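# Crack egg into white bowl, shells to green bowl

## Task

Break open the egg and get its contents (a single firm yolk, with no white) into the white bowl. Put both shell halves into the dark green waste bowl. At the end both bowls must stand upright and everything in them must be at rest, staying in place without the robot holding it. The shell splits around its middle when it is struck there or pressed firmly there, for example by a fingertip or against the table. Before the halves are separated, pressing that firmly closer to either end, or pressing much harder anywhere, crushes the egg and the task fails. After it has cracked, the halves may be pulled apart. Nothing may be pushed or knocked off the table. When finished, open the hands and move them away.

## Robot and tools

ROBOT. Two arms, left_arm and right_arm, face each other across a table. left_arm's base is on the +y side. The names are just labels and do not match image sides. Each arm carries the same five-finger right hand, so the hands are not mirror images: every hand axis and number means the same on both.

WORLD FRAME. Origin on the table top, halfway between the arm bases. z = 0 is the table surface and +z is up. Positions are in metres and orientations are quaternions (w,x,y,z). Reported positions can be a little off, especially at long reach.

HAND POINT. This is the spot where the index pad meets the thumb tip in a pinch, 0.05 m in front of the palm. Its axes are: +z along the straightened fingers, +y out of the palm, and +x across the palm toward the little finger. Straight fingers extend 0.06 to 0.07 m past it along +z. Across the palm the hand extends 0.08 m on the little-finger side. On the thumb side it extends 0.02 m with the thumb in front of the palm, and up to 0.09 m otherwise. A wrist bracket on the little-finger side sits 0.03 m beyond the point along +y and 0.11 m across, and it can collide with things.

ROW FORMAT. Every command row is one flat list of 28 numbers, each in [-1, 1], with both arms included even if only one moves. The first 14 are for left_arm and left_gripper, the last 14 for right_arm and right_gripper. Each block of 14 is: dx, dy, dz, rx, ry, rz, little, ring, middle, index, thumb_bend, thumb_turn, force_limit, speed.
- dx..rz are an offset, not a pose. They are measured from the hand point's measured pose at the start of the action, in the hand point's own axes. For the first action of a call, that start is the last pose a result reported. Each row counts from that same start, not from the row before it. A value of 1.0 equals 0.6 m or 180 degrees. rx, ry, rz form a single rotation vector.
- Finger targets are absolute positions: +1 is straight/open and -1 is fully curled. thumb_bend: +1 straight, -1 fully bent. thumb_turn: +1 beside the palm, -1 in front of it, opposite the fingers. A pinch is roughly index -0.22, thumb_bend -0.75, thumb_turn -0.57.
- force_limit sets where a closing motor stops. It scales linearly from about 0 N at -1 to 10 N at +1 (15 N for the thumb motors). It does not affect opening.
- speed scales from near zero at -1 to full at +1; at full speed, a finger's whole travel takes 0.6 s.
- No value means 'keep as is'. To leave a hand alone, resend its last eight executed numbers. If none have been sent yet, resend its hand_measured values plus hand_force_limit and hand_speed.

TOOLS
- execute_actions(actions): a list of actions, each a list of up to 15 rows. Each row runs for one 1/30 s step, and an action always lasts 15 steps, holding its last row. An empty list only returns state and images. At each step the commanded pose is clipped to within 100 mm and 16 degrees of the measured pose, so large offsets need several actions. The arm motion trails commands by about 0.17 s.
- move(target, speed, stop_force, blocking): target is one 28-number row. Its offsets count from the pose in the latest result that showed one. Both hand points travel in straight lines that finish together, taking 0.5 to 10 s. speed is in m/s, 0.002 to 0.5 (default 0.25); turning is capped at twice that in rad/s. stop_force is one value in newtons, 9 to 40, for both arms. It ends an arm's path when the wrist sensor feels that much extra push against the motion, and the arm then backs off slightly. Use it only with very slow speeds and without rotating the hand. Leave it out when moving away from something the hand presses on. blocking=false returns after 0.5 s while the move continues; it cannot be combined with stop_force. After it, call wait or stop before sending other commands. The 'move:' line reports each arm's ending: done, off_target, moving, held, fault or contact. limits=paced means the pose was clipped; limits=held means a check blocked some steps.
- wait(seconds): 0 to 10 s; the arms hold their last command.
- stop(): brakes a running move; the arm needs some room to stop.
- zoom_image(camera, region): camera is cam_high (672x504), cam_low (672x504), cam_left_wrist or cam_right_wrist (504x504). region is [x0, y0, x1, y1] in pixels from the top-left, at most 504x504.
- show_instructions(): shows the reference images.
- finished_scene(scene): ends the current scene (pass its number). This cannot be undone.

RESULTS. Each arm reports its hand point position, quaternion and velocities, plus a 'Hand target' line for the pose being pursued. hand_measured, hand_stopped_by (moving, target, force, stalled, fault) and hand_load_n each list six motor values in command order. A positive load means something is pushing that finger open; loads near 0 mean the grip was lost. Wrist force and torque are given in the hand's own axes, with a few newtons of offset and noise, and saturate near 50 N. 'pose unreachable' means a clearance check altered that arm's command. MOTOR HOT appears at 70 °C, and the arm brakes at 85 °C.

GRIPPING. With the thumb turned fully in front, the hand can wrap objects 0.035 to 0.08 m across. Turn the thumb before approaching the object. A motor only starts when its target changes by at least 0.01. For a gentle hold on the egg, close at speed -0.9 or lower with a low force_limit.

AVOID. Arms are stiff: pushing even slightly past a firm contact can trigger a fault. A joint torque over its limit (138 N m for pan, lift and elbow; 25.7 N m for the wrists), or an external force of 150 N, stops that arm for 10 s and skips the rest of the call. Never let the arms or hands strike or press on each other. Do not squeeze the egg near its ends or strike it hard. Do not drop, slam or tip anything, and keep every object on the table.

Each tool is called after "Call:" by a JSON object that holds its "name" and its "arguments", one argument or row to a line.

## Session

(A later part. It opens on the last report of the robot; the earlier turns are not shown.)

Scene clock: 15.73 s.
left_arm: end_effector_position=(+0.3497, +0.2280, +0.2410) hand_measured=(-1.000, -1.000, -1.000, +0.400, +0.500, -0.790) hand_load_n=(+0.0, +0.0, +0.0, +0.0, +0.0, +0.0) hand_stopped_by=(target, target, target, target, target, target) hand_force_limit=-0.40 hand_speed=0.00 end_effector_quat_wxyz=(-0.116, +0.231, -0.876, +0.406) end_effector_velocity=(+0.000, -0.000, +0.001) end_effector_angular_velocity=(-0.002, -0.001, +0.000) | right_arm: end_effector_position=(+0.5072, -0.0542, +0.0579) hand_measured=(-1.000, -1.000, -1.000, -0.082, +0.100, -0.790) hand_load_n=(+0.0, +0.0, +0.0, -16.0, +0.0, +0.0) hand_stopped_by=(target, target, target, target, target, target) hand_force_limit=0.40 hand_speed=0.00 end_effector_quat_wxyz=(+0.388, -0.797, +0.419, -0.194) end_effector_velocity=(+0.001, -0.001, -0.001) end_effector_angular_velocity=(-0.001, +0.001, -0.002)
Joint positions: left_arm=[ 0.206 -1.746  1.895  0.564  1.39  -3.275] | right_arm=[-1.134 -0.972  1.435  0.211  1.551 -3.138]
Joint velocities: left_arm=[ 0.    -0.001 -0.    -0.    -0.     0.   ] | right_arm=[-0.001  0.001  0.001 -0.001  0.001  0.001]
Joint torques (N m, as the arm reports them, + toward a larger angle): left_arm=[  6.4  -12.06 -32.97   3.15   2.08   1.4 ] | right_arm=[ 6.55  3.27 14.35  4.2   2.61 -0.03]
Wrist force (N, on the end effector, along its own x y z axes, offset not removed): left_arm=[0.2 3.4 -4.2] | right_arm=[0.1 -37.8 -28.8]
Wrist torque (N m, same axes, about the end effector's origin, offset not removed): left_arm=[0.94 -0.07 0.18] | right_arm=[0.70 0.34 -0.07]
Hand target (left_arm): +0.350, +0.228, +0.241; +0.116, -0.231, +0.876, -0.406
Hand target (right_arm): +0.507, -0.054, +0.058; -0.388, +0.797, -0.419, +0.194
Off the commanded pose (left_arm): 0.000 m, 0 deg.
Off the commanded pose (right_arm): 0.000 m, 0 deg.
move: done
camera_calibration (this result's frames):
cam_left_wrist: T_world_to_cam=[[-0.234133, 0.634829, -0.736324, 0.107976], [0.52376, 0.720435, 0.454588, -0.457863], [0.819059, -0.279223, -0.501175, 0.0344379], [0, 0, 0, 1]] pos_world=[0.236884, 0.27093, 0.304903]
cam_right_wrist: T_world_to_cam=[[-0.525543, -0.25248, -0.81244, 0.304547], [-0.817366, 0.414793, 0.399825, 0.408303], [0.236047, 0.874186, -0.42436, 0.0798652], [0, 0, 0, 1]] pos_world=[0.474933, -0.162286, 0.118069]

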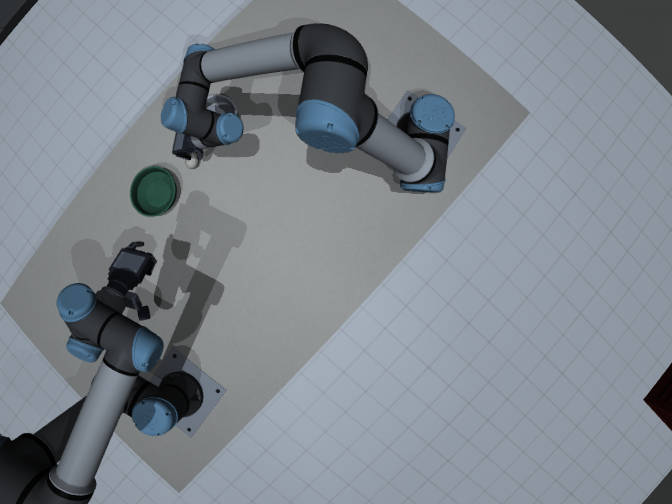

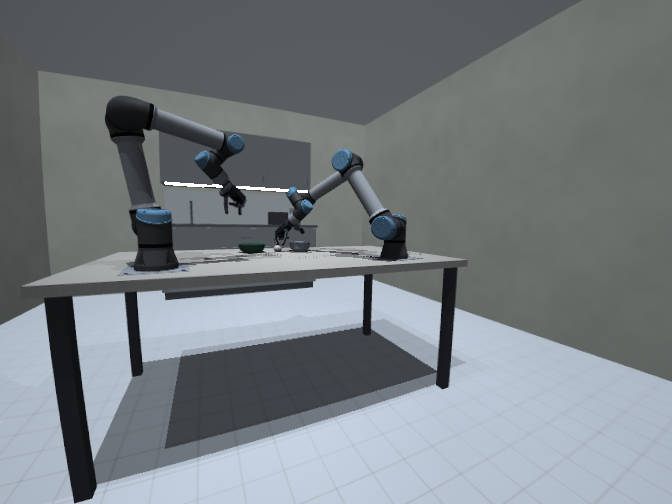

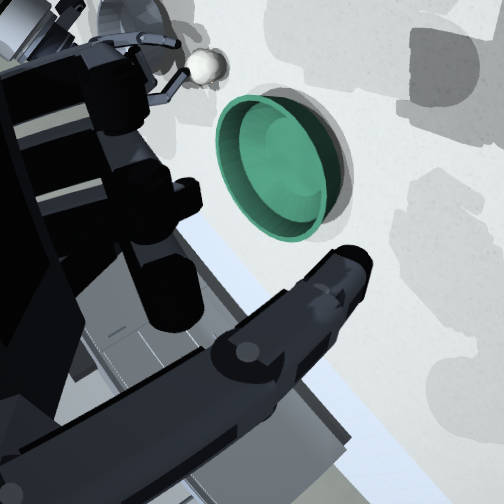

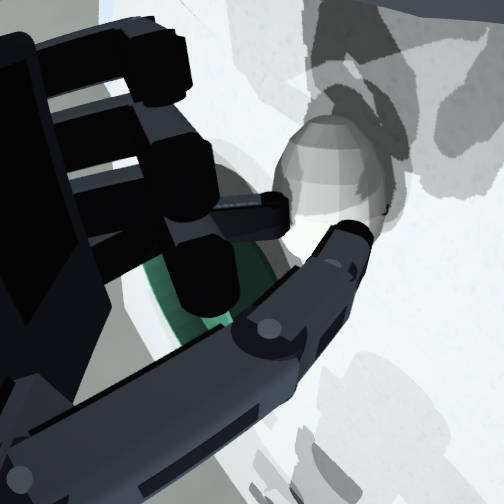

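Call:
{"name": "move", "arguments": {
  "target": [0,0,0,0,0,0,-1,-1,-1,0.4,0.5,-0.79,-0.4,0,0,-0.013,-0.0103,0,0,0,-1,-1,-1,-0.08,0.1,-0.79,0.4,0],
  "speed": 0.03
}}

Call:
{"name": "move", "arguments": {
  "target": [0,0,0,0,0,0,-1,-1,-1,0.4,0.5,-0.79,-0.4,0,0.021,-0.0145,0.0183,0,0,0,-1,-1,-1,0.35,0.42,-0.79,0.4,0],
  "speed": 0.04
}}

Call:
{"name": "move", "arguments": {
  "target": [0,0,0,0,0,0,-1,-1,-1,0.4,0.5,-0.79,-0.4,0,0.001,0.0445,0.035,0,0,0,-1,-1,-1,0.35,0.42,-0.79,0.4,0],
  "speed": 0.05
}}

Call:
{"name": "move", "arguments": {
  "target": [0,0,0,0,0,0,-1,-1,-1,0.4,0.5,-0.79,-0.4,0,0,0,0,0,0,0,-1,-1,-1,-0.2,0.28,-0.79,0.4,-0.85]
}}

Scene clock: 16.73 s.
left_arm: end_effector_position=(+0.3497, +0.2280, +0.2410) hand_measured=(-1.000, -1.000, -1.000, +0.400, +0.500, -0.790) hand_load_n=(+0.0, +0.0, +0.0, +0.0, +0.0, +0.0) hand_stopped_by=(target, target, target, target, target, target) hand_force_limit=-0.40 hand_speed=0.00 end_effector_quat_wxyz=(-0.116, +0.231, -0.876, +0.406) end_effector_velocity=(-0.000, +0.001, -0.001) end_effector_angular_velocity=(+0.002, +0.001, -0.000) | right_arm: end_effector_position=(+0.5072, -0.0543, +0.0675) hand_measured=(-1.000, -1.000, -1.000, -0.080, +0.100, -0.790) hand_load_n=(+0.0, +0.0, +0.0, +0.0, +0.0, +0.0) hand_stopped_by=(target, target, target, target, target, target) hand_force_limit=0.40 hand_speed=0.00 end_effector_quat_wxyz=(+0.388, -0.797, +0.419, -0.194) end_effector_velocity=(+0.002, -0.001, +0.002) end_effector_angular_velocity=(+0.001, +0.001, -0.002)
Joint positions: left_arm=[ 0.206 -1.746  1.895  0.564  1.39  -3.275] | right_arm=[-1.134 -0.982  1.424  0.231  1.551 -3.138]
Joint velocities: left_arm=[-0.001 -0.     0.002  0.001  0.    -0.001] | right_arm=[-0.004 -0.003 -0.002  0.005 -0.002  0.   ]
Joint torques (N m, as the arm reports them, + toward a larger angle): left_arm=[  6.57 -12.18 -32.78   3.07   2.05   1.49] | right_arm=[ -6.22 -49.8  -26.9    2.36  -2.88  -1.85]
Wrist force (N, on the end effector, along its own x y z axes, offset not removed): left_arm=[5.2 -2.5 -4.3] | right_arm=[-1.8 4.1 1.0]
Wrist torque (N m, same axes, about the end effector's origin, offset not removed): left_arm=[-0.28 -0.86 0.08] | right_arm=[0.61 0.29 0.00]
Hand target (left_arm): +0.350, +0.228, +0.241; +0.116, -0.231, +0.876, -0.406
Hand target (right_arm): +0.507, -0.054, +0.068; -0.388, +0.797, -0.419, +0.194
Off the commanded pose (left_arm): 0.000 m, 0 deg.
Off the commanded pose (right_arm): 0.000 m, 0 deg.
move: done
camera_calibration (this result's frames):
cam_left_wrist: T_world_to_cam=[[-0.234133, 0.634829, -0.736324, 0.107976], [0.52376, 0.720435, 0.454587, -0.457863], [0.819059, -0.279223, -0.501175, 0.034438], [0, 0, 0, 1]] pos_world=[0.236884, 0.27093, 0.304903]
cam_right_wrist: T_world_to_cam=[[-0.525521, -0.25252, -0.812442, 0.312372], [-0.817399, 0.414728, 0.399823, 0.404558], [0.235979, 0.874205, -0.424358, 0.084025], [0, 0, 0, 1]] pos_world=[0.475015, -0.162357, 0.127689]

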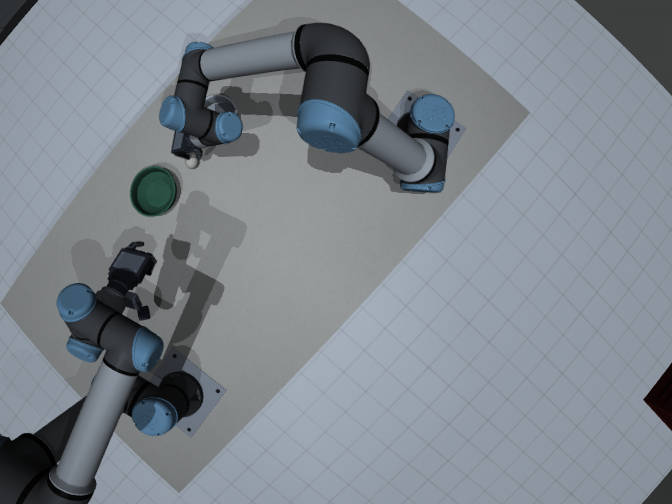

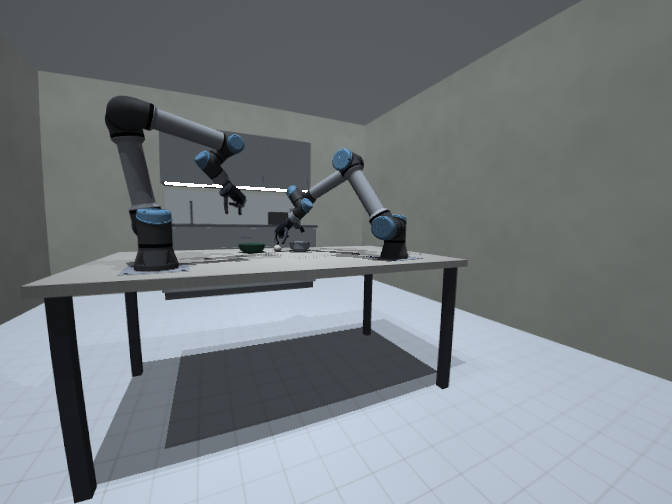

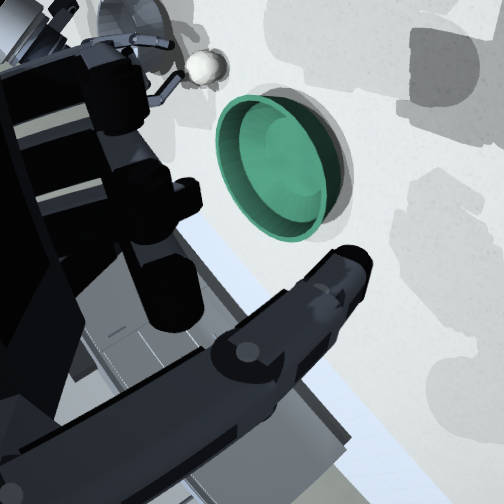

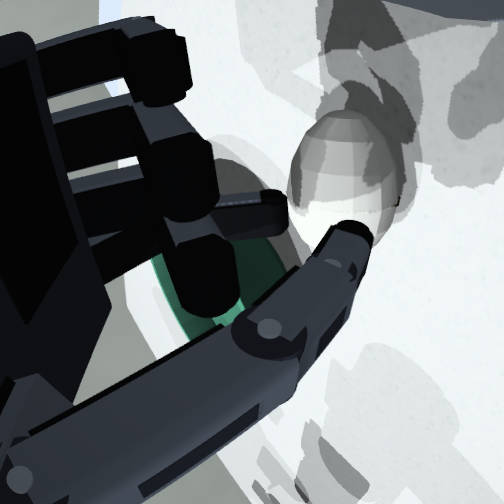

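Scene clock: 17.60 s.
left_arm: end_effector_position=(+0.3497, +0.2280, +0.2410) hand_measured=(-1.000, -1.000, -1.000, +0.400, +0.500, -0.790) hand_load_n=(+0.0, +0.0, +0.0, +0.0, +0.0, +0.0) hand_stopped_by=(target, target, target, target, target, target) hand_force_limit=-0.40 hand_speed=0.00 end_effector_quat_wxyz=(-0.116, +0.231, -0.876, +0.406) end_effector_velocity=(-0.001, -0.001, +0.000) end_effector_angular_velocity=(-0.000, -0.000, -0.002) | right_arm: end_effector_position=(+0.5257, -0.0566, +0.0672) hand_measured=(-1.000, -1.000, -1.000, +0.350, +0.420, -0.790) hand_load_n=(+0.0, +0.0, +0.0, +0.0, +0.0, +0.0) hand_stopped_by=(target, target, target, target, target, target) hand_force_limit=0.40 hand_speed=0.00 end_effector_quat_wxyz=(+0.388, -0.797, +0.419, -0.194) end_effector_velocity=(+0.004, -0.002, -0.001) end_effector_angular_velocity=(-0.001, +0.002, -0.003)
Joint positions: left_arm=[ 0.206 -1.746  1.895  0.564  1.39  -3.275] | right_arm=[-1.157 -0.958  1.384  0.247  1.533 -3.152]
Joint velocities: left_arm=[-0.002 -0.    -0.     0.    -0.    -0.   ] | right_arm=[-0.006  0.005 -0.005  0.003 -0.003 -0.002]
Joint torques (N m, as the arm reports them, + toward a larger angle): left_arm=[  7.02 -12.06 -33.14   3.12   2.03   1.42] | right_arm=[ -5.95 -29.92 -26.3    2.91  -2.78  -1.73]
Wrist force (N, on the end effector, along its own x y z axes, offset not removed): left_arm=[6.0 1.7 1.4] | right_arm=[-0.5 0.4 1.1]
Wrist torque (N m, same axes, about the end effector's origin, offset not removed): left_arm=[0.40 -1.16 0.58] | right_arm=[0.15 -0.01 -0.10]
Hand target (left_arm): +0.350, +0.228, +0.241; +0.116, -0.231, +0.876, -0.406
Hand target (right_arm): +0.526, -0.057, +0.067; -0.388, +0.797, -0.419, +0.194
Off the commanded pose (left_arm): 0.000 m, 0 deg.
Off the commanded pose (right_arm): 0.000 m, 0 deg.
move: done
camera_calibration (this result's frames):
cam_left_wrist: T_world_to_cam=[[-0.234133, 0.634829, -0.736324, 0.107976], [0.52376, 0.720435, 0.454587, -0.457863], [0.819059, -0.279223, -0.501175, 0.034438], [0, 0, 0, 1]] pos_world=[0.236884, 0.27093, 0.304903]
cam_right_wrist: T_world_to_cam=[[-0.525464, -0.252535, -0.812474, 0.321228], [-0.817424, 0.414748, 0.399753, 0.420711], [0.236021, 0.874191, -0.424363, 0.0815698], [0, 0, 0, 1]] pos_world=[0.493441, -0.164676, 0.127424]

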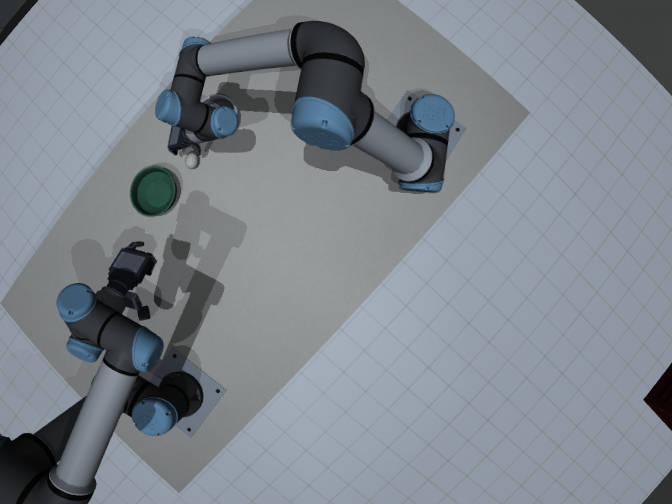

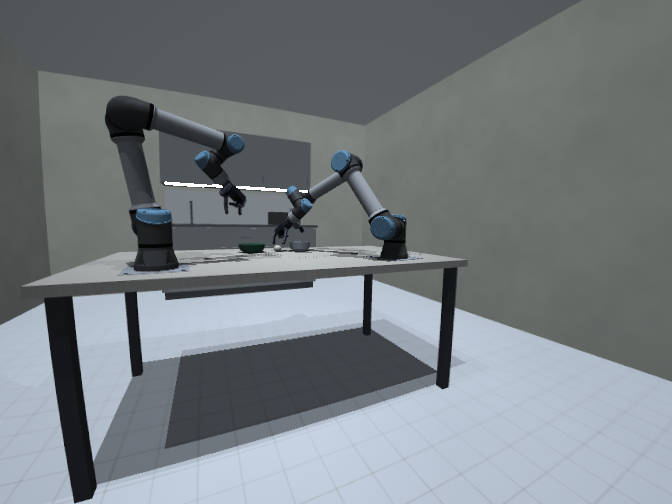

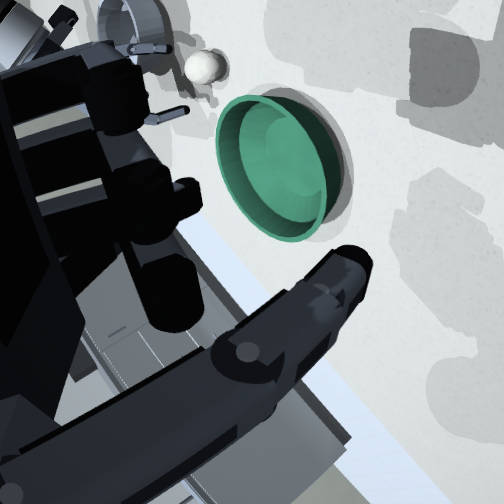

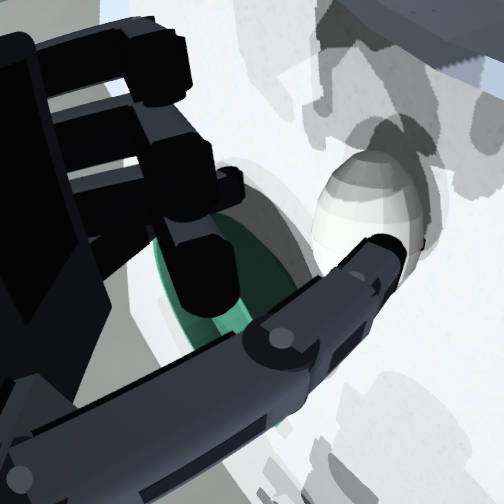

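Scene clock: 18.67 s.
left_arm: end_effector_position=(+0.3497, +0.2280, +0.2410) hand_measured=(-1.000, -1.000, -1.000, +0.400, +0.500, -0.790) hand_load_n=(+0.0, +0.0, +0.0, +0.0, +0.0, +0.0) hand_stopped_by=(target, target, target, target, target, target) hand_force_limit=-0.40 hand_speed=0.00 end_effector_quat_wxyz=(-0.116, +0.231, -0.876, +0.406) end_effector_velocity=(+0.000, -0.001, +0.001) end_effector_angular_velocity=(-0.003, -0.001, +0.001) | right_arm: end_effector_position=(+0.5255, -0.0568, +0.0336) hand_measured=(-1.000, -1.000, -1.000, +0.350, +0.420, -0.790) hand_load_n=(+0.0, +0.0, +0.0, +0.0, +0.0, +0.0) hand_stopped_by=(target, target, target, target, target, target) hand_force_limit=0.40 hand_speed=0.00 end_effector_quat_wxyz=(+0.388, -0.797, +0.419, -0.194) end_effector_velocity=(-0.000, +0.000, -0.003) end_effector_angular_velocity=(+0.000, +0.001, +0.000)
Joint positions: left_arm=[ 0.206 -1.746  1.895  0.564  1.39  -3.275] | right_arm=[-1.157 -0.922  1.42   0.177  1.533 -3.152]
Joint velocities: left_arm=[-0.001 -0.    -0.002  0.    -0.001 -0.001] | right_arm=[-0.     0.003  0.003 -0.006 -0.001  0.001]
Joint torques (N m, as the arm reports them, + toward a larger angle): left_arm=[  6.95 -12.4  -33.37   3.13   2.01   1.42] | right_arm=[ -5.83 -28.93  -7.02  -1.87  -2.88  -1.37]
Wrist force (N, on the end effector, along its own x y z axes, offset not removed): left_arm=[3.1 2.6 -1.5] | right_arm=[-1.3 4.2 1.1]
Wrist torque (N m, same axes, about the end effector's origin, offset not removed): left_arm=[0.51 -0.52 0.64] | right_arm=[0.63 0.08 -0.04]
Hand target (left_arm): +0.350, +0.228, +0.241; +0.116, -0.231, +0.876, -0.406
Hand target (right_arm): +0.525, -0.057, +0.033; -0.388, +0.797, -0.419, +0.194
Off the commanded pose (left_arm): 0.000 m, 0 deg.
Off the commanded pose (right_arm): 0.000 m, 0 deg.
move: done
camera_calibration (this result's frames):
cam_left_wrist: T_world_to_cam=[[-0.234133, 0.634829, -0.736324, 0.107976], [0.52376, 0.720435, 0.454587, -0.457863], [0.819059, -0.279223, -0.501175, 0.0344381], [0, 0, 0, 1]] pos_world=[0.236884, 0.27093, 0.304903]
cam_right_wrist: T_world_to_cam=[[-0.525471, -0.252568, -0.812459, 0.29375], [-0.817423, 0.414754, 0.399748, 0.434097], [0.236007, 0.874179, -0.424396, 0.0675174], [0, 0, 0, 1]] pos_world=[0.493264, -0.164874, 0.0937845]

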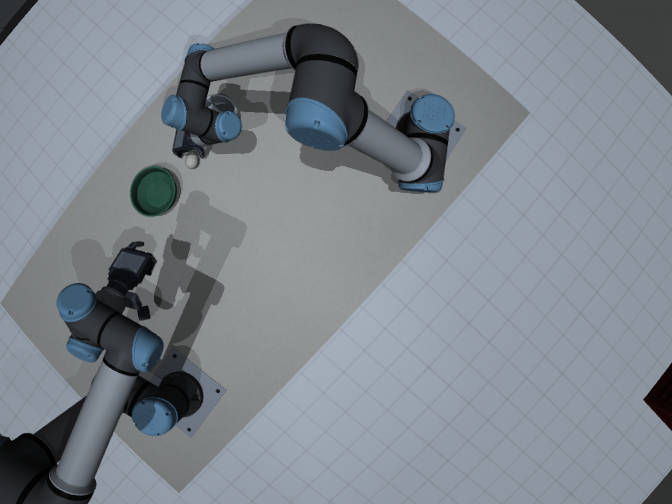

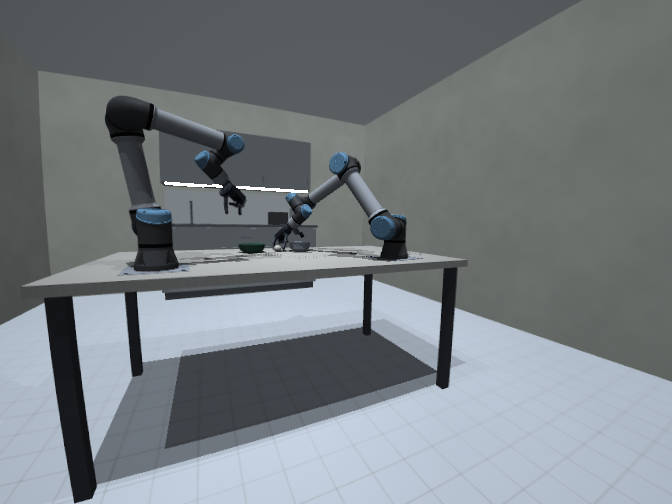

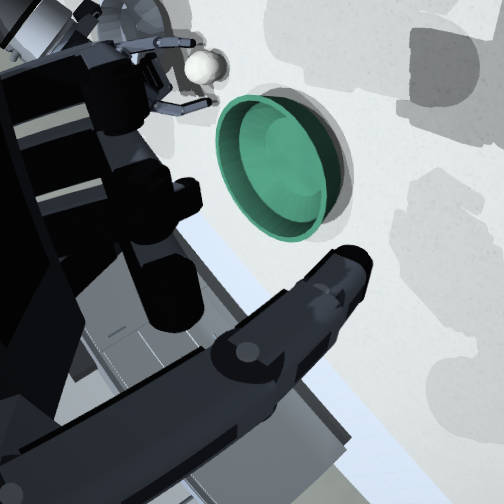

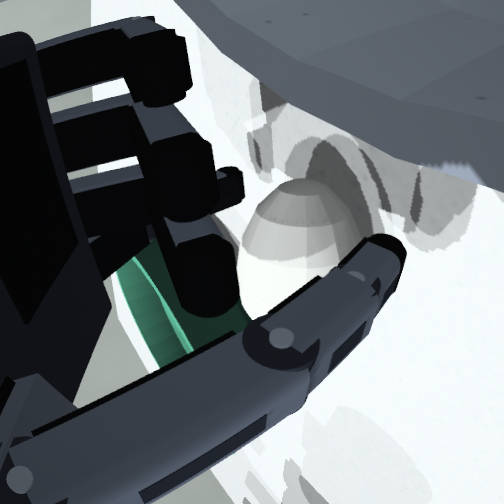

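Scene clock: 20.40 s.
left_arm: end_effector_position=(+0.3497, +0.2280, +0.2410) hand_measured=(-1.000, -1.000, -1.000, +0.400, +0.500, -0.790) hand_load_n=(+0.0, +0.0, +0.0, +0.0, +0.0, +0.0) hand_stopped_by=(target, target, target, target, target, target) hand_force_limit=-0.40 hand_speed=0.00 end_effector_quat_wxyz=(-0.116, +0.231, -0.876, +0.406) end_effector_velocity=(+0.000, -0.000, +0.001) end_effector_angular_velocity=(-0.002, -0.001, +0.001) | right_arm: end_effector_position=(+0.5255, -0.0568, +0.0336) hand_measured=(-1.000, -1.000, -1.000, -0.014, +0.284, -0.790) hand_load_n=(+0.0, +0.0, +0.0, +7.0, +7.0, -1.5) hand_stopped_by=(target, target, target, force, target, target) hand_force_limit=0.40 hand_speed=-0.85 end_effector_quat_wxyz=(+0.388, -0.797, +0.419, -0.194) end_effector_velocity=(-0.001, +0.000, -0.001) end_effector_angular_velocity=(-0.000, +0.002, +0.000)
Joint positions: left_arm=[ 0.206 -1.746  1.895  0.564  1.39  -3.275] | right_arm=[-1.157 -0.922  1.42   0.177  1.533 -3.152]
Joint velocities: left_arm=[ 0.    -0.001 -0.    -0.001 -0.001 -0.001] | right_arm=[ 0.001  0.002  0.    -0.001 -0.     0.001]
Joint torques (N m, as the arm reports them, + toward a larger angle): left_arm=[  6.79 -12.17 -33.11   3.01   2.06   1.44] | right_arm=[ -5.6  -50.92 -25.9    2.78  -2.57  -1.35]
Wrist force (N, on the end effector, along its own x y z axes, offset not removed): left_arm=[1.5 -2.7 -5.4] | right_arm=[-2.5 -0.6 0.3]
Wrist torque (N m, same axes, about the end effector's origin, offset not removed): left_arm=[-0.14 0.06 0.12] | right_arm=[0.01 0.23 -0.05]
Hand target (left_arm): +0.350, +0.228, +0.241; +0.116, -0.231, +0.876, -0.406
Hand target (right_arm): +0.525, -0.057, +0.034; -0.388, +0.797, -0.419, +0.194
Off the commanded pose (left_arm): 0.000 m, 0 deg.
Off the commanded pose (right_arm): 0.000 m, 0 deg.
move: done
camera_calibration (this result's frames):
cam_left_wrist: T_world_to_cam=[[-0.234133, 0.634829, -0.736325, 0.107976], [0.52376, 0.720435, 0.454587, -0.457863], [0.819059, -0.279223, -0.501175, 0.0344381], [0, 0, 0, 1]] pos_world=[0.236884, 0.27093, 0.304904]
cam_right_wrist: T_world_to_cam=[[-0.525471, -0.252567, -0.812459, 0.293751], [-0.817424, 0.414752, 0.399749, 0.434097], [0.236006, 0.87418, -0.424394, 0.0675185], [0, 0, 0, 1]] pos_world=[0.493264, -0.164874, 0.0937857]

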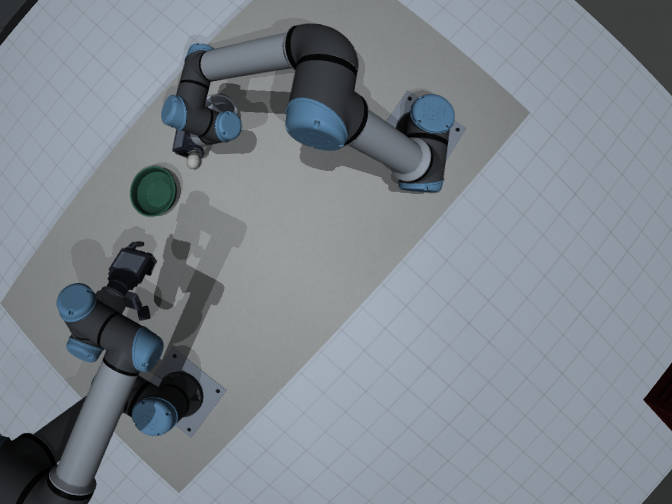

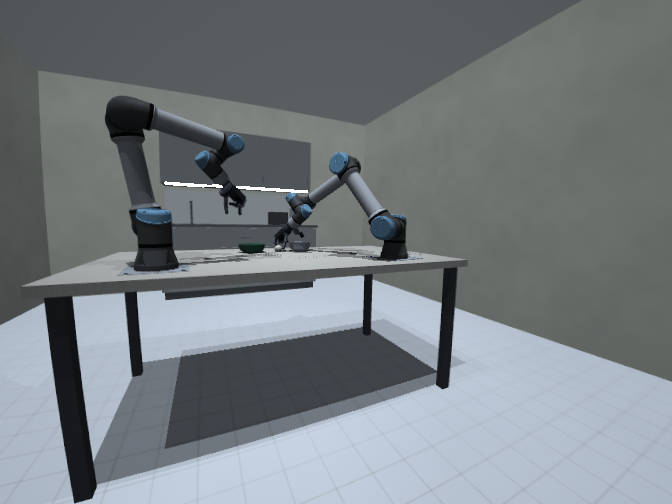

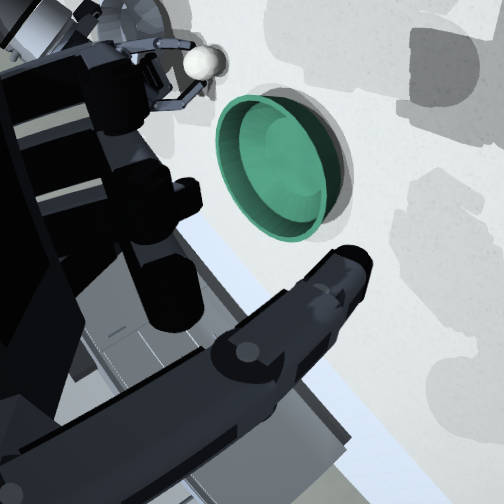

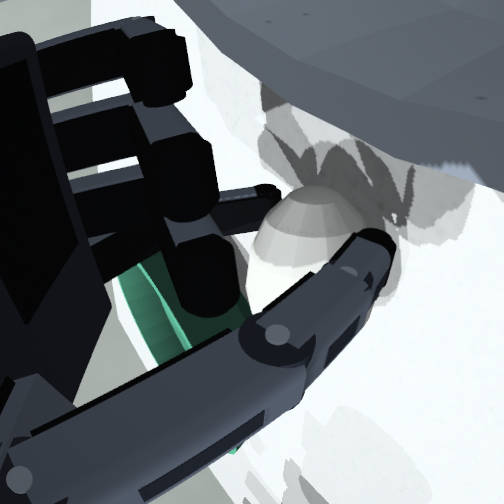

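Call:
{"name": "move", "arguments": {
  "target": [0,0,0,0,0,0,-1,-1,-1,0.4,0.5,-0.79,-0.4,0,0,0,0,0,0,0,-1,-1,-1,0.2,0.4,-0.79,0.4,-0.5]
}}

Call:
{"name": "move", "arguments": {
  "target": [0,0,0,0,0,0,-1,-1,-1,0.4,0.5,-0.79,-0.4,0,-0.009,0.004,-0.002,0,0,0,-1,-1,-1,0.2,0.4,-0.79,0.4,-0.5],
  "speed": 0.02
}}

Call:
{"name": "move", "arguments": {
  "target": [0,0,0,0,0,0,-1,-1,-1,0.4,0.5,-0.79,-0.4,0,0,0,0,0,0,0,-1,-1,-1,-0.2,0.3,-0.79,0.5,-0.85]
}}

Call:
{"name": "move", "arguments": {
  "target": [0,0,0,0,0,0,-1,-1,-1,0.4,0.5,-0.79,-0.4,0,-0.003,-0.124,-0.098,0,0,0,-1,-1,-1,-0.2,0.3,-0.79,0.5,-0.85],
  "speed": 0.08
}}

Scene clock: 21.33 s.
left_arm: end_effector_position=(+0.3497, +0.2280, +0.2410) hand_measured=(-1.000, -1.000, -1.000, +0.400, +0.500, -0.790) hand_load_n=(+0.0, +0.0, +0.0, +0.0, +0.0, +0.0) hand_stopped_by=(target, target, target, target, target, target) hand_force_limit=-0.40 hand_speed=0.00 end_effector_quat_wxyz=(-0.116, +0.231, -0.876, +0.406) end_effector_velocity=(+0.000, +0.001, -0.000) end_effector_angular_velocity=(+0.002, +0.000, -0.000) | right_arm: end_effector_position=(+0.5255, -0.0568, +0.0336) hand_measured=(-1.000, -1.000, -1.000, +0.200, +0.400, -0.790) hand_load_n=(+0.0, +0.0, +0.0, +0.0, +0.0, +0.0) hand_stopped_by=(target, target, target, target, target, target) hand_force_limit=0.40 hand_speed=-0.50 end_effector_quat_wxyz=(+0.388, -0.797, +0.419, -0.194) end_effector_velocity=(+0.001, +0.000, +0.000) end_effector_angular_velocity=(+0.000, -0.001, +0.000)
Joint positions: left_arm=[ 0.206 -1.746  1.895  0.564  1.39  -3.275] | right_arm=[-1.157 -0.922  1.42   0.177  1.533 -3.152]
Joint velocities: left_arm=[0.002 0.    0.    0.001 0.001 0.001] | right_arm=[ 0.     0.001 -0.002 -0.001  0.    -0.   ]
Joint torques (N m, as the arm reports them, + toward a larger angle): left_arm=[  6.49 -12.22 -32.96   3.1    2.     1.36] | right_arm=[ -5.84 -51.22 -24.56   2.56  -2.41  -1.39]
Wrist force (N, on the end effector, along its own x y z axes, offset not removed): left_arm=[4.3 1.4 -5.3] | right_arm=[-1.2 -0.8 4.4]
Wrist torque (N m, same axes, about the end effector's origin, offset not removed): left_arm=[0.44 -0.78 0.36] | right_arm=[-0.37 0.08 -0.09]
Hand target (left_arm): +0.350, +0.228, +0.241; +0.116, -0.231, +0.876, -0.406
Hand target (right_arm): +0.525, -0.057, +0.034; -0.388, +0.797, -0.419, +0.194
Off the commanded pose (left_arm): 0.000 m, 0 deg.
Off the commanded pose (right_arm): 0.000 m, 0 deg.
move: done
camera_calibration (this result's frames):
cam_left_wrist: T_world_to_cam=[[-0.234133, 0.634829, -0.736324, 0.107976], [0.52376, 0.720435, 0.454587, -0.457863], [0.819059, -0.279223, -0.501175, 0.0344381], [0, 0, 0, 1]] pos_world=[0.236884, 0.27093, 0.304903]
cam_right_wrist: T_world_to_cam=[[-0.525471, -0.252567, -0.812459, 0.293751], [-0.817424, 0.414752, 0.399749, 0.434097], [0.236005, 0.87418, -0.424395, 0.0675186], [0, 0, 0, 1]] pos_world=[0.493264, -0.164874, 0.0937857]

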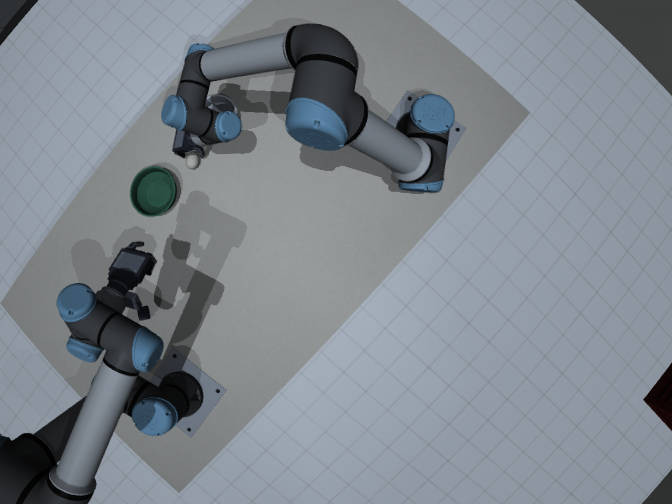

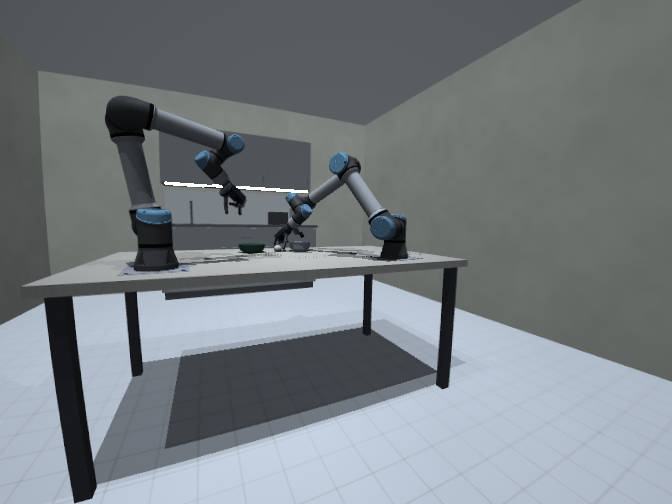

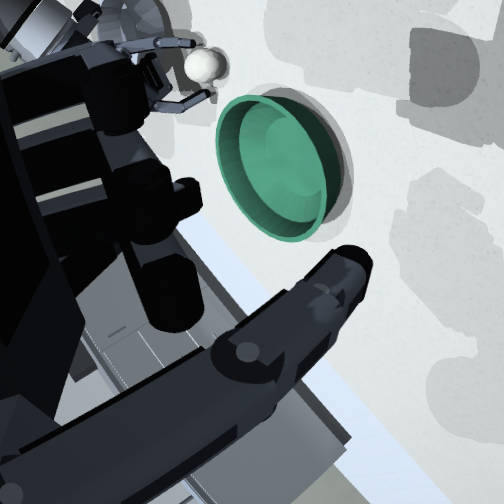

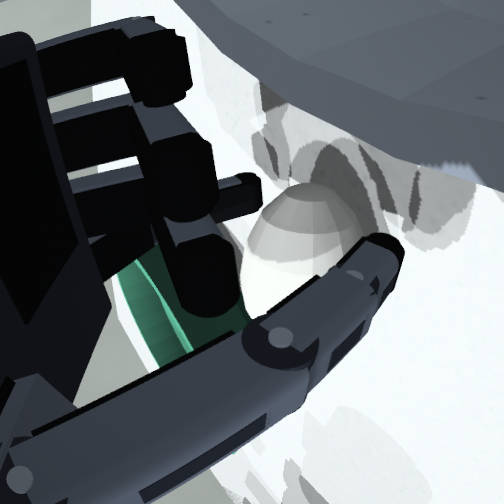

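Scene clock: 22.03 s.
left_arm: end_effector_position=(+0.3497, +0.2280, +0.2410) hand_measured=(-1.000, -1.000, -1.000, +0.400, +0.500, -0.790) hand_load_n=(+0.0, +0.0, +0.0, +0.0, +0.0, +0.0) hand_stopped_by=(target, target, target, target, target, target) hand_force_limit=-0.40 hand_speed=0.00 end_effector_quat_wxyz=(-0.116, +0.231, -0.876, +0.406) end_effector_velocity=(-0.000, -0.000, +0.000) end_effector_angular_velocity=(-0.000, +0.000, -0.001) | right_arm: end_effector_position=(+0.5207, -0.0539, +0.0326) hand_measured=(-1.000, -1.000, -1.000, +0.200, +0.400, -0.790) hand_load_n=(+0.0, +0.0, +0.0, +0.0, +0.0, +0.0) hand_stopped_by=(target, target, target, target, target, target) hand_force_limit=0.40 hand_speed=-0.50 end_effector_quat_wxyz=(+0.388, -0.797, +0.419, -0.194) end_effector_velocity=(-0.002, +0.001, -0.000) end_effector_angular_velocity=(+0.000, +0.000, -0.001)
Joint positions: left_arm=[ 0.206 -1.746  1.895  0.564  1.39  -3.275] | right_arm=[-1.147 -0.924  1.425  0.172  1.54  -3.146]
Joint velocities: left_arm=[-0.    -0.    -0.     0.     0.001 -0.   ] | right_arm=[ 0.004 -0.001  0.003 -0.002  0.003  0.003]
Joint torques (N m, as the arm reports them, + toward a larger angle): left_arm=[  6.35 -12.14 -32.97   3.06   2.04   1.45] | right_arm=[  7.55 -51.13  -8.37  -1.78   3.04   1.61]
Wrist force (N, on the end effector, along its own x y z axes, offset not removed): left_arm=[4.8 0.8 -1.6] | right_arm=[-0.6 2.5 1.9]
Wrist torque (N m, same axes, about the end effector's origin, offset not removed): left_arm=[0.43 -0.60 0.32] | right_arm=[0.44 0.08 0.02]
Hand target (left_arm): +0.350, +0.228, +0.241; +0.116, -0.231, +0.876, -0.406
Hand target (right_arm): +0.520, -0.054, +0.033; -0.388, +0.797, -0.419, +0.194
Off the commanded pose (left_arm): 0.000 m, 0 deg.
Off the commanded pose (right_arm): 0.000 m, 0 deg.
move: done
camera_calibration (this result's frames):
cam_left_wrist: T_world_to_cam=[[-0.234133, 0.634829, -0.736324, 0.107976], [0.52376, 0.720435, 0.454588, -0.457863], [0.819059, -0.279223, -0.501175, 0.034438], [0, 0, 0, 1]] pos_world=[0.236884, 0.27093, 0.304903]
cam_right_wrist: T_world_to_cam=[[-0.525493, -0.252553, -0.812449, 0.291171], [-0.817413, 0.414745, 0.399779, 0.429357], [0.235994, 0.874188, -0.424386, 0.0657256], [0, 0, 0, 1]] pos_world=[0.48846, -0.161994, 0.0928065]

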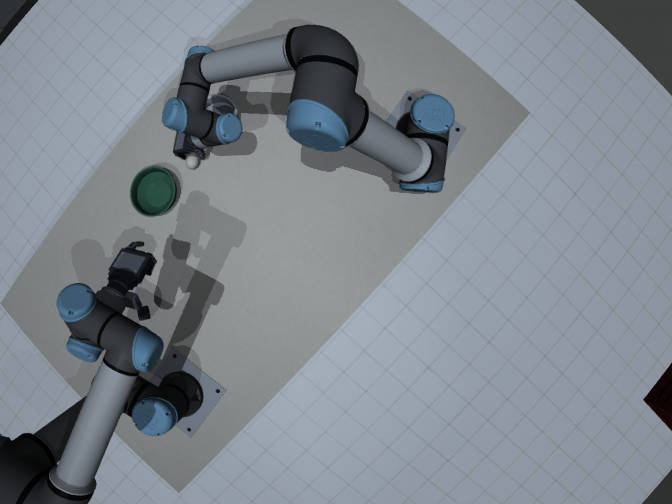

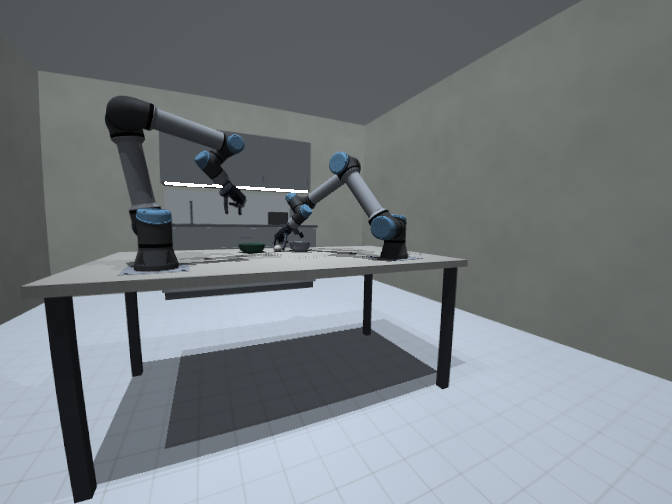

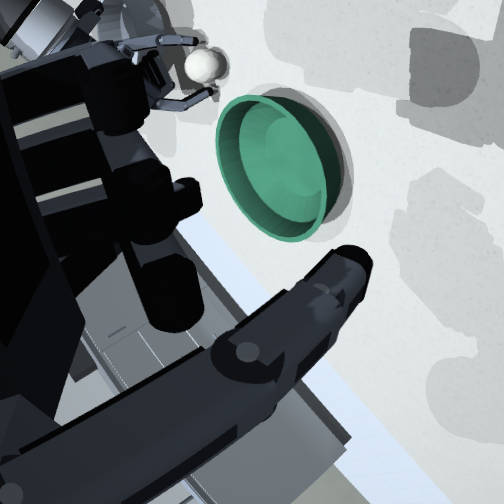

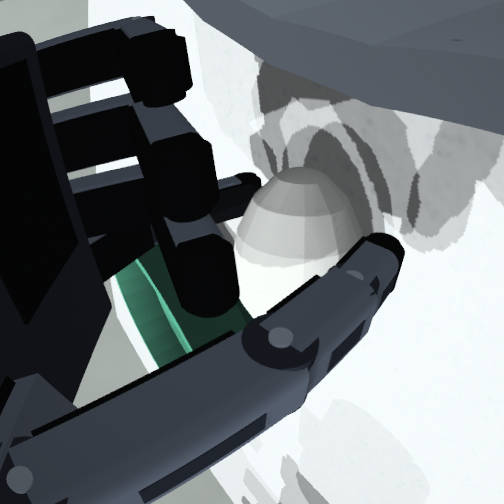

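Scene clock: 23.10 s.
left_arm: end_effector_position=(+0.3497, +0.2280, +0.2410) hand_measured=(-1.000, -1.000, -1.000, +0.400, +0.500, -0.790) hand_load_n=(+0.0, +0.0, +0.0, +0.0, +0.0, +0.0) hand_stopped_by=(target, target, target, target, target, target) hand_force_limit=-0.40 hand_speed=0.00 end_effector_quat_wxyz=(-0.116, +0.231, -0.876, +0.406) end_effector_velocity=(+0.000, -0.000, -0.000) end_effector_angular_velocity=(+0.000, +0.000, +0.001) | right_arm: end_effector_position=(+0.5207, -0.0539, +0.0326) hand_measured=(-1.000, -1.000, -1.000, +0.004, +0.310, -0.790) hand_load_n=(+0.0, +0.0, +0.0, +8.5, +8.5, -1.5) hand_stopped_by=(target, target, target, force, target, target) hand_force_limit=0.50 hand_speed=-0.85 end_effector_quat_wxyz=(+0.388, -0.797, +0.419, -0.194) end_effector_velocity=(+0.000, +0.000, +0.001) end_effector_angular_velocity=(+0.001, -0.001, +0.000)
Joint positions: left_arm=[ 0.206 -1.746  1.895  0.564  1.39  -3.275] | right_arm=[-1.147 -0.924  1.425  0.172  1.54  -3.146]
Joint velocities: left_arm=[-0.     0.    -0.     0.    -0.001 -0.001] | right_arm=[ 0.    -0.001 -0.    -0.     0.     0.   ]
Joint torques (N m, as the arm reports them, + toward a larger angle): left_arm=[  6.21 -11.98 -32.82   3.13   1.97   1.4 ] | right_arm=[ -5.81 -43.81 -26.39   2.53  -2.96  -1.64]
Wrist force (N, on the end effector, along its own x y z axes, offset not removed): left_arm=[5.6 4.7 -1.6] | right_arm=[-0.5 1.5 2.9]
Wrist torque (N m, same axes, about the end effector's origin, offset not removed): left_arm=[0.99 -0.52 0.31] | right_arm=[0.12 0.08 0.06]
Hand target (left_arm): +0.350, +0.228, +0.241; +0.116, -0.231, +0.876, -0.406
Hand target (right_arm): +0.521, -0.054, +0.033; -0.388, +0.797, -0.419, +0.194
Off the commanded pose (left_arm): 0.000 m, 0 deg.
Off the commanded pose (right_arm): 0.000 m, 0 deg.
move: done
camera_calibration (this result's frames):
cam_left_wrist: T_world_to_cam=[[-0.234133, 0.63483, -0.736324, 0.107976], [0.52376, 0.720435, 0.454588, -0.457863], [0.819059, -0.279223, -0.501175, 0.0344379], [0, 0, 0, 1]] pos_world=[0.236884, 0.27093, 0.304903]
cam_right_wrist: T_world_to_cam=[[-0.525437, -0.252525, -0.812494, 0.291169], [-0.817445, 0.414716, 0.399744, 0.429366], [0.23601, 0.874209, -0.424332, 0.0657081], [0, 0, 0, 1]] pos_world=[0.488466, -0.16198, 0.0928195]

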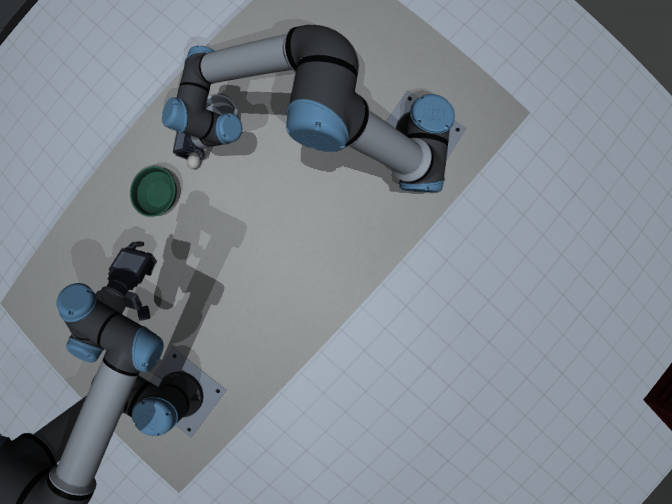

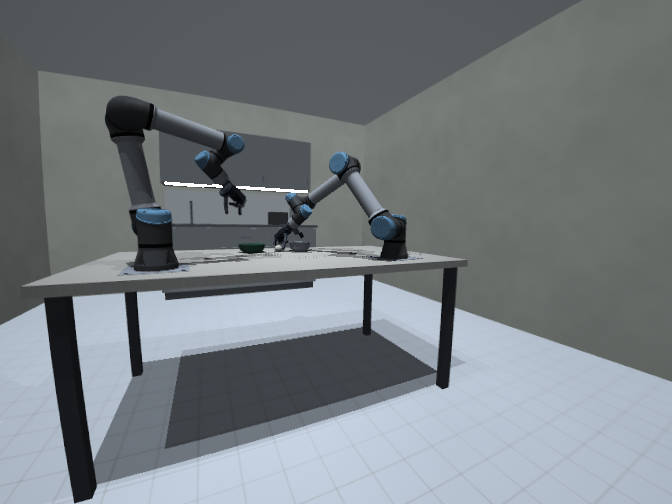

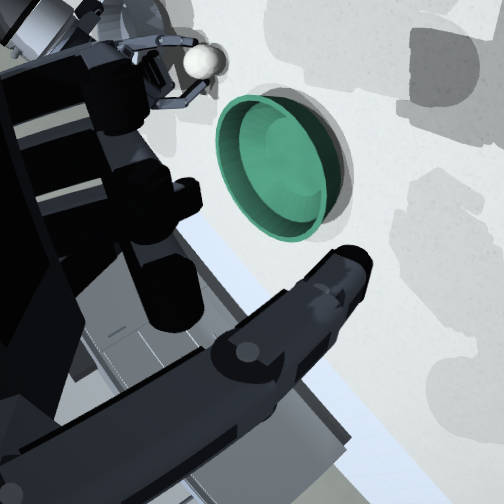

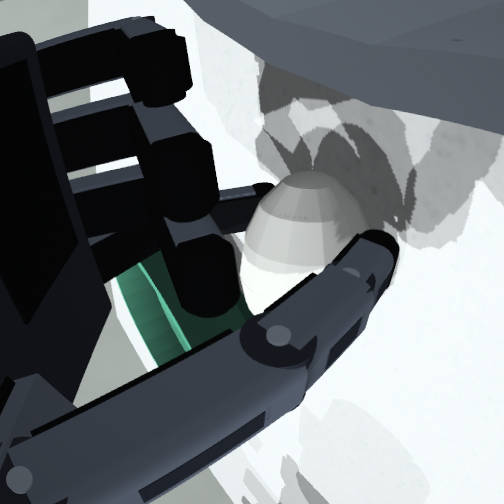

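Scene clock: 24.77 s.
left_arm: end_effector_position=(+0.3497, +0.2280, +0.2410) hand_measured=(-1.000, -1.000, -1.000, +0.400, +0.500, -0.790) hand_load_n=(+0.0, +0.0, +0.0, +0.0, +0.0, +0.0) hand_stopped_by=(target, target, target, target, target, target) hand_force_limit=-0.40 hand_speed=0.00 end_effector_quat_wxyz=(-0.116, +0.231, -0.876, +0.406) end_effector_velocity=(+0.000, +0.000, +0.000) end_effector_angular_velocity=(+0.001, -0.000, -0.000) | right_arm: end_effector_position=(+0.5209, -0.0534, +0.1272) hand_measured=(-1.000, -1.000, -1.000, +0.004, +0.310, -0.790) hand_load_n=(+0.0, +0.0, +0.0, +8.5, +8.5, -1.5) hand_stopped_by=(target, target, target, force, target, target) hand_force_limit=0.50 hand_speed=-0.85 end_effector_quat_wxyz=(+0.388, -0.797, +0.419, -0.194) end_effector_velocity=(+0.001, -0.000, +0.002) end_effector_angular_velocity=(-0.001, -0.000, -0.001)
Joint positions: left_arm=[ 0.206 -1.746  1.895  0.564  1.39  -3.275] | right_arm=[-1.147 -1.011  1.308  0.376  1.541 -3.146]
Joint velocities: left_arm=[ 0.001  0.    -0.     0.     0.001  0.001] | right_arm=[-0.001 -0.    -0.005  0.006  0.001 -0.   ]
Joint torques (N m, as the arm reports them, + toward a larger angle): left_arm=[  6.86 -11.54 -32.8    3.14   2.05   1.39] | right_arm=[  7.6  -49.83 -27.68   2.61   2.91   0.5 ]
Wrist force (N, on the end effector, along its own x y z axes, offset not removed): left_arm=[3.5 -0.9 1.8] | right_arm=[-2.8 5.2 3.3]
Wrist torque (N m, same axes, about the end effector's origin, offset not removed): left_arm=[0.06 -0.82 0.41] | right_arm=[0.68 0.37 -0.01]
Hand target (left_arm): +0.350, +0.228, +0.241; +0.116, -0.231, +0.876, -0.406
Hand target (right_arm): +0.521, -0.053, +0.128; -0.388, +0.797, -0.419, +0.194
Off the commanded pose (left_arm): 0.000 m, 0 deg.
Off the commanded pose (right_arm): 0.000 m, 0 deg.
move: done
camera_calibration (this result's frames):
cam_left_wrist: T_world_to_cam=[[-0.234133, 0.634829, -0.736324, 0.107976], [0.52376, 0.720435, 0.454587, -0.457863], [0.819059, -0.279223, -0.501175, 0.0344382], [0, 0, 0, 1]] pos_world=[0.236884, 0.27093, 0.304904]
cam_right_wrist: T_world_to_cam=[[-0.52543, -0.252456, -0.81252, 0.368271], [-0.817439, 0.414714, 0.399757, 0.39151], [0.236043, 0.87423, -0.424271, 0.105324], [0, 0, 0, 1]] pos_world=[0.488675, -0.16147, 0.187404]

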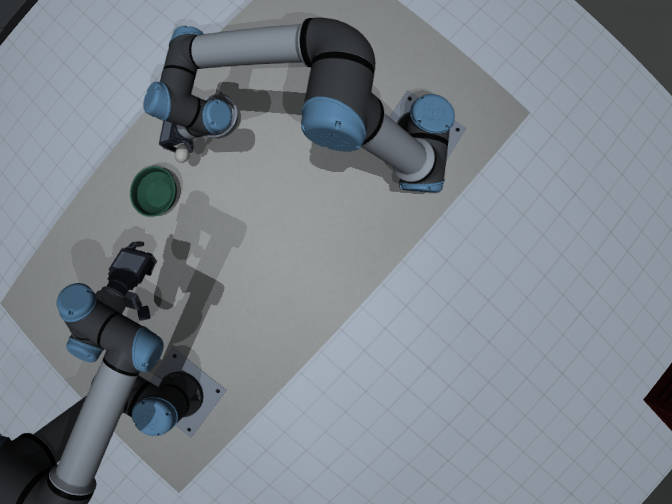

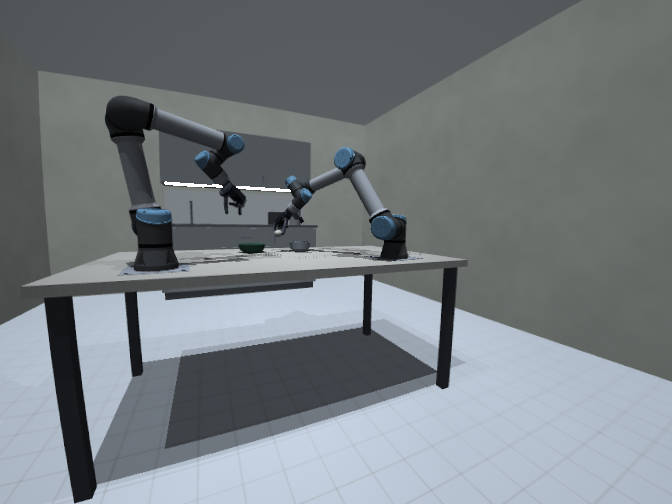

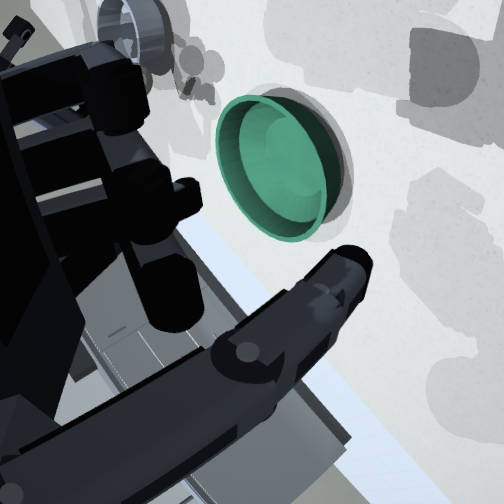

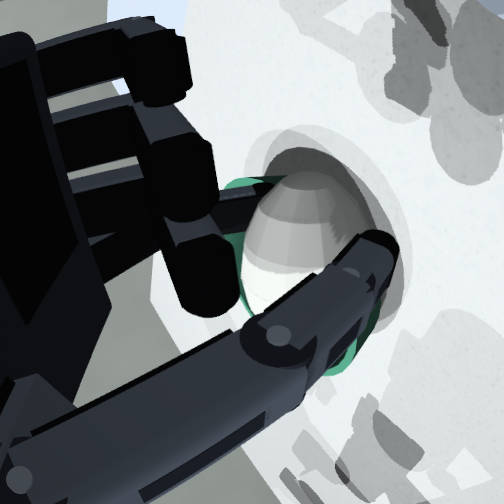

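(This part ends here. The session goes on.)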